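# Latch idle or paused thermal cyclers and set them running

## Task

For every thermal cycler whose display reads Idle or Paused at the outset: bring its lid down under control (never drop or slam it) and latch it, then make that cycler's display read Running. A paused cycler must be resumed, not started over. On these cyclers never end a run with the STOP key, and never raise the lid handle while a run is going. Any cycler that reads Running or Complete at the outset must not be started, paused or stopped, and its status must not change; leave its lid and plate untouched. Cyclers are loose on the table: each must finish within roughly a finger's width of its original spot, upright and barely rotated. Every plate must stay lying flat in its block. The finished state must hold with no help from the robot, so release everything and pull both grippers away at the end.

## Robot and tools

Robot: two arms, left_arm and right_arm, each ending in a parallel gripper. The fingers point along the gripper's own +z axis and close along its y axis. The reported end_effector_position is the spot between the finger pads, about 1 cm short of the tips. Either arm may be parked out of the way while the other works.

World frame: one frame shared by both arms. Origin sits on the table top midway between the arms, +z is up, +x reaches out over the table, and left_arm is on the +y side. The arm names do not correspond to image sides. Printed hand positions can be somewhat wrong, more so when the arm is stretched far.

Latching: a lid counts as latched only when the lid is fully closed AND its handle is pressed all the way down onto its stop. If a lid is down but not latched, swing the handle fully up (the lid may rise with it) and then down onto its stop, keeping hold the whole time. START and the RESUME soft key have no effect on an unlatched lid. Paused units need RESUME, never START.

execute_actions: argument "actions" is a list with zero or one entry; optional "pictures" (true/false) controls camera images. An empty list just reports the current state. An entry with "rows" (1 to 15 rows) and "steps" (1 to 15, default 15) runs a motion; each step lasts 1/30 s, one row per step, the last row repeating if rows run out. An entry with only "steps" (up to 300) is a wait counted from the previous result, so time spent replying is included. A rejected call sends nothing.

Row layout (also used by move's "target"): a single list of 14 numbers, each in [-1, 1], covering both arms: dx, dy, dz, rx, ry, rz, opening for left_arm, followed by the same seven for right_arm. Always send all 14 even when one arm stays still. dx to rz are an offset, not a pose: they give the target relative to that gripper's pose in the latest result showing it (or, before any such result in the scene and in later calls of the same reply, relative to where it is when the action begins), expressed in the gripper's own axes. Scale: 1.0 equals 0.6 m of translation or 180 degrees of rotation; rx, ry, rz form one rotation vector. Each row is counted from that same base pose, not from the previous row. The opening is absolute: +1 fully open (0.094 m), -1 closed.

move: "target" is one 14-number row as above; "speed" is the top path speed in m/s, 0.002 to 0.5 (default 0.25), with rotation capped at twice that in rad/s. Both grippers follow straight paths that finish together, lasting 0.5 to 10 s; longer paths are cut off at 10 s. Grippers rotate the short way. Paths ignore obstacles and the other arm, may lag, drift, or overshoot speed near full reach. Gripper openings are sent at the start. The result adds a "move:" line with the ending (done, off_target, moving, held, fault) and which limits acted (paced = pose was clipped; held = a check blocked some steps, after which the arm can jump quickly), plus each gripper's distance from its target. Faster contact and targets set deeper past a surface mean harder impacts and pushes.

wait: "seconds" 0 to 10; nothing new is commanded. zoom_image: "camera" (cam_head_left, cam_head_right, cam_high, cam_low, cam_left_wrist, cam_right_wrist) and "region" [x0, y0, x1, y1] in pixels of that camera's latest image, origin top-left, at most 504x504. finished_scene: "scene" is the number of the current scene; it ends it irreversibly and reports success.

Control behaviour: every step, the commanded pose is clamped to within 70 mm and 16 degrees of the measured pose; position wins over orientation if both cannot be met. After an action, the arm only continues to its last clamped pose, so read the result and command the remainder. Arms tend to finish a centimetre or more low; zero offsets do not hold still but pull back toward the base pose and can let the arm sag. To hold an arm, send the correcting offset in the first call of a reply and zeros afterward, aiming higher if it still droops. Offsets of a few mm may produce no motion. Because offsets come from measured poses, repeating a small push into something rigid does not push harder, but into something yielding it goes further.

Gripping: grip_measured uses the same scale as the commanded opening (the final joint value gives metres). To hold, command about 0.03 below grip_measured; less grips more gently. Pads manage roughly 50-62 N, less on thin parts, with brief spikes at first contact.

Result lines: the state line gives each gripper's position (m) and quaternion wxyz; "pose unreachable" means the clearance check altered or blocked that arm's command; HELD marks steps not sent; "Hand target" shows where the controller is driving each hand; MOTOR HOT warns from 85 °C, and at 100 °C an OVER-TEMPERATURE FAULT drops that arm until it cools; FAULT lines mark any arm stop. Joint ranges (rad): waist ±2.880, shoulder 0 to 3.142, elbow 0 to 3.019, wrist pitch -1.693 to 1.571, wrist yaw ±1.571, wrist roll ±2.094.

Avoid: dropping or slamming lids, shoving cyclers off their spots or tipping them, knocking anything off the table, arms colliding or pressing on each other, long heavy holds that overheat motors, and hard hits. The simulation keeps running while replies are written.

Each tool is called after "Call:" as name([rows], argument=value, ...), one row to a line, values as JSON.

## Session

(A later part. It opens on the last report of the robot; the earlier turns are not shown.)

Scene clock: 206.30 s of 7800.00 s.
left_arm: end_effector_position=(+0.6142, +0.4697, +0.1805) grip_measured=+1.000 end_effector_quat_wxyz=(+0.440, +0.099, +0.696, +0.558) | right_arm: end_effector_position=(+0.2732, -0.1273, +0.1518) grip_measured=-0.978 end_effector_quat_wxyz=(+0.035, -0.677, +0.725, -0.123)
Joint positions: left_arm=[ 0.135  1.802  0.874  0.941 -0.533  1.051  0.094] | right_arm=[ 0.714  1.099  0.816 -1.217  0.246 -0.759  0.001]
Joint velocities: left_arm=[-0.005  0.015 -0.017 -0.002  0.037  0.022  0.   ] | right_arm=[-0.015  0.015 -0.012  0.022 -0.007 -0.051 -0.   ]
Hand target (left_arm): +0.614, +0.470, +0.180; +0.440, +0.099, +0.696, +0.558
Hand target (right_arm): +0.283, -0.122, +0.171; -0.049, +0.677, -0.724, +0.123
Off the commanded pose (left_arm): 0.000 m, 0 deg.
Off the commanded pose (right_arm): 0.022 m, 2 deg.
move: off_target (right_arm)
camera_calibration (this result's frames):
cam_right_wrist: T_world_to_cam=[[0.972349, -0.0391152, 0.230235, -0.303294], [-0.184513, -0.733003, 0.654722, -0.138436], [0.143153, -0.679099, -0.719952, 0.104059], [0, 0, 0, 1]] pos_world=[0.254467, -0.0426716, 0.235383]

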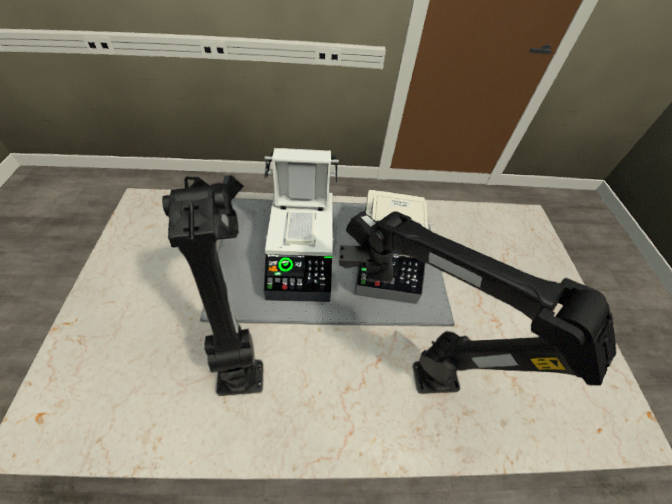

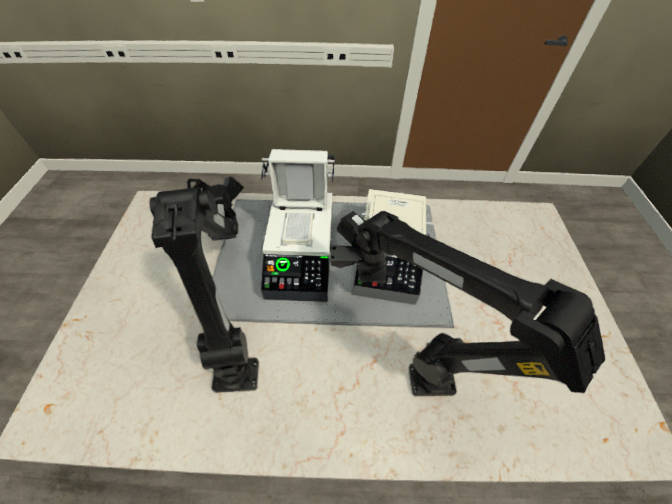

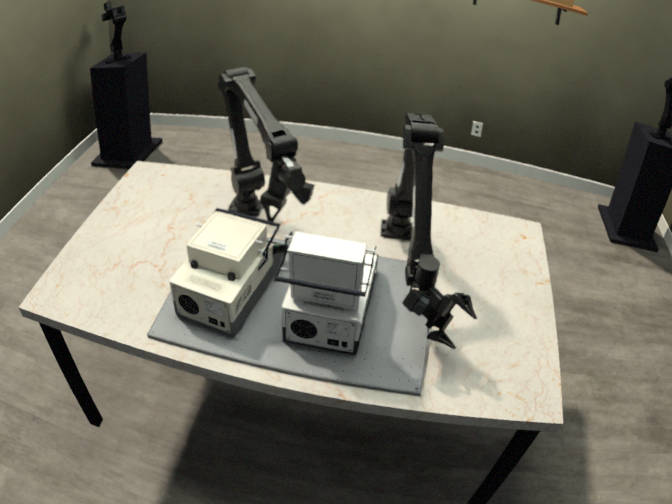

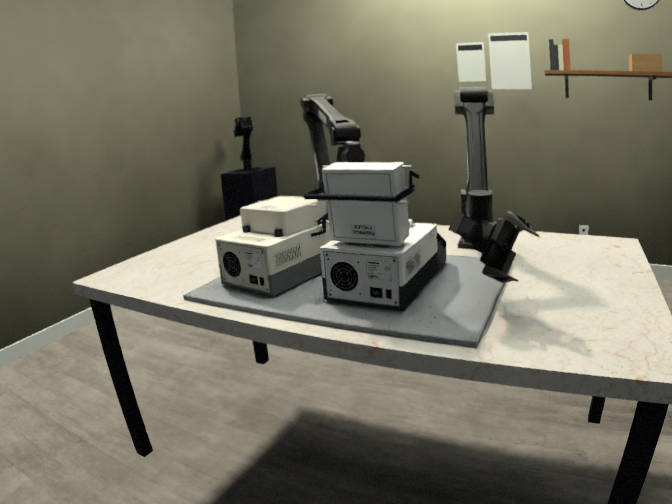

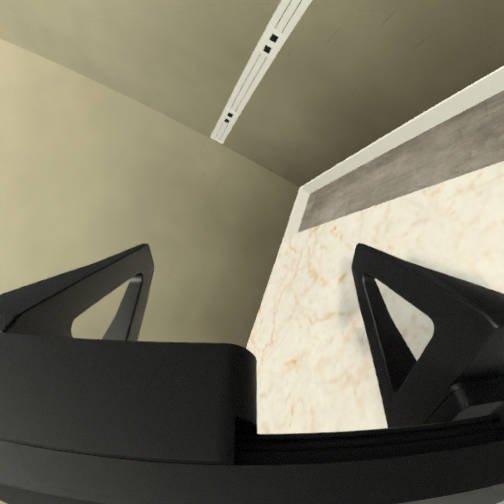

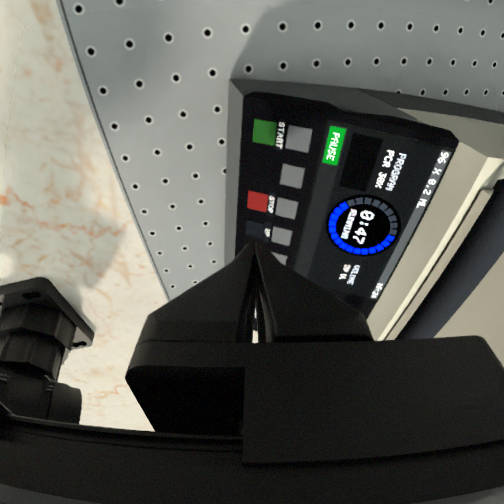

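Running at 0:47. Retreat.

Call:
move(target=[0,0,0,0,0,0,1, 0.25,0.1,-0.1,0,0,0,-1])

Call:
finished_scene(scene=1)

Scene clock: 211.53 s of 7800.00 s.
left_arm: end_effector_position=(+0.6142, +0.4697, +0.1805) grip_measured=+1.000 end_effector_quat_wxyz=(+0.440, +0.099, +0.696, +0.558) | right_arm: end_effector_position=(+0.1946, -0.2646, +0.2150) grip_measured=-0.978 end_effector_quat_wxyz=(+0.045, -0.670, +0.730, -0.127)
Joint positions: left_arm=[ 0.135  1.802  0.874  0.941 -0.533  1.051  0.094] | right_arm=[ 0.377  0.592  0.737 -1.547  0.212 -1.09   0.001]
Joint velocities: left_arm=[-0.005 -0.015 -0.002 -0.012  0.007  0.051  0.   ] | right_arm=[-0.034 -0.005 -0.007  0.002 -0.051 -0.066  0.001]
Hand target (left_arm): +0.614, +0.470, +0.180; +0.440, +0.099, +0.696, +0.558
Hand target (right_arm): +0.191, -0.267, +0.213; -0.032, +0.676, -0.726, +0.122
Off the commanded pose (left_arm): 0.000 m, 0 deg.
Off the commanded pose (right_arm): 0.005 m, 2 deg.
After step 90, 0.87 s passed at rest.
move: done
camera_calibration (this result's frames):
cam_right_wrist: T_world_to_cam=[[0.966463, -0.0538073, 0.251107, -0.253939], [-0.208334, -0.736003, 0.644125, -0.288848], [0.150157, -0.674837, -0.722529, 0.0678967], [0, 0, 0, 1]] pos_world=[0.175051, -0.180438, 0.298878]

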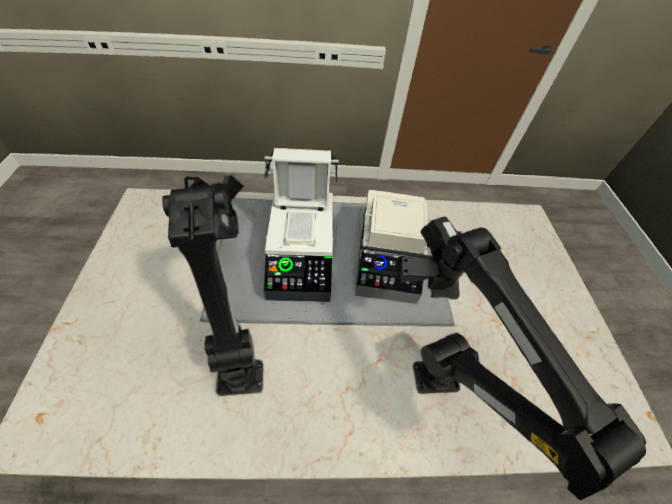

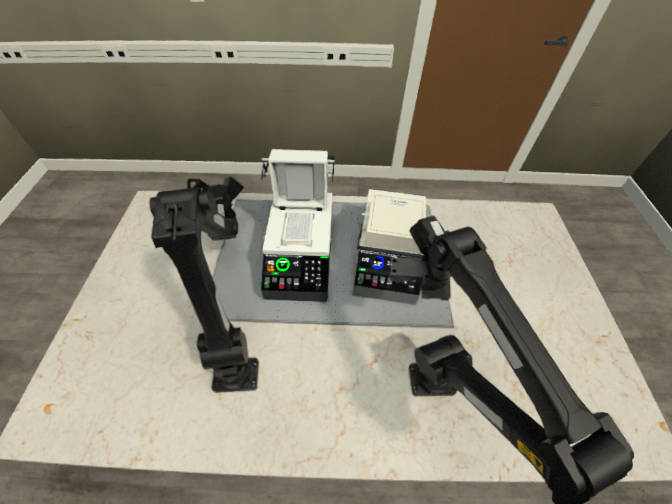

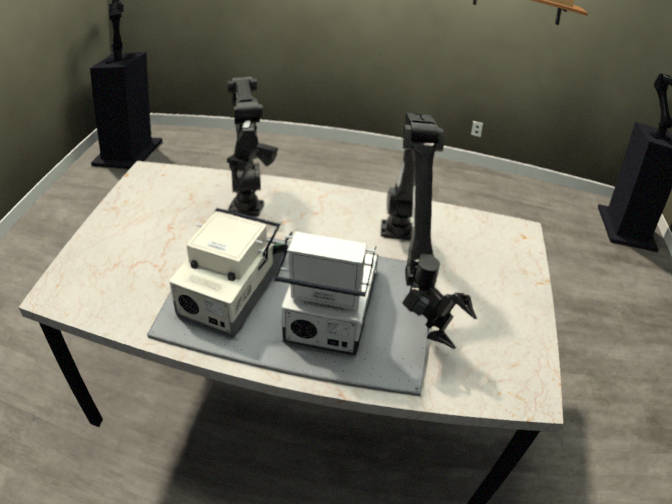

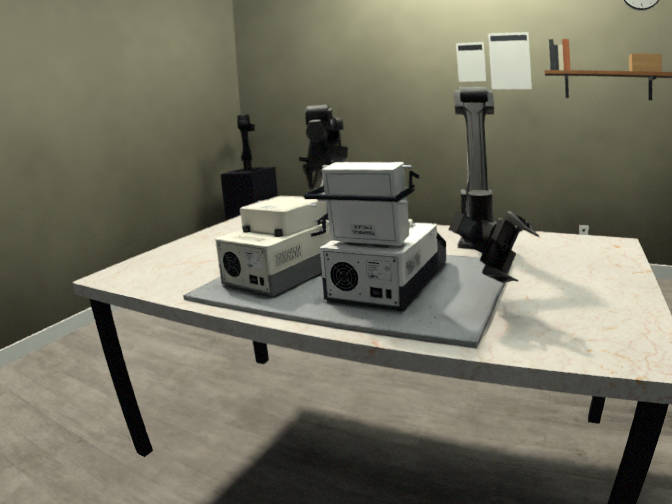

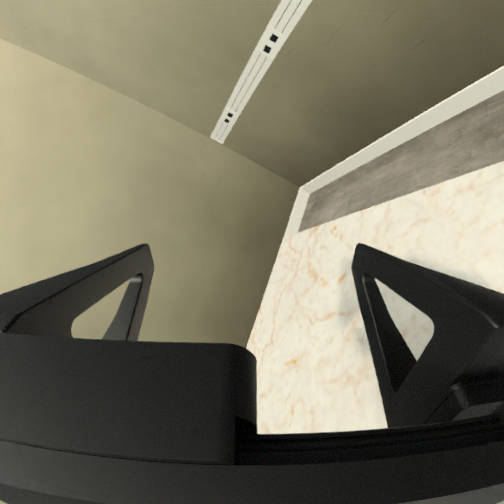

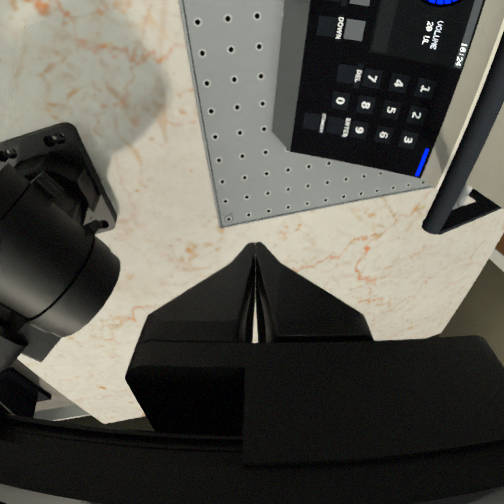

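The scene is finished: the task was done.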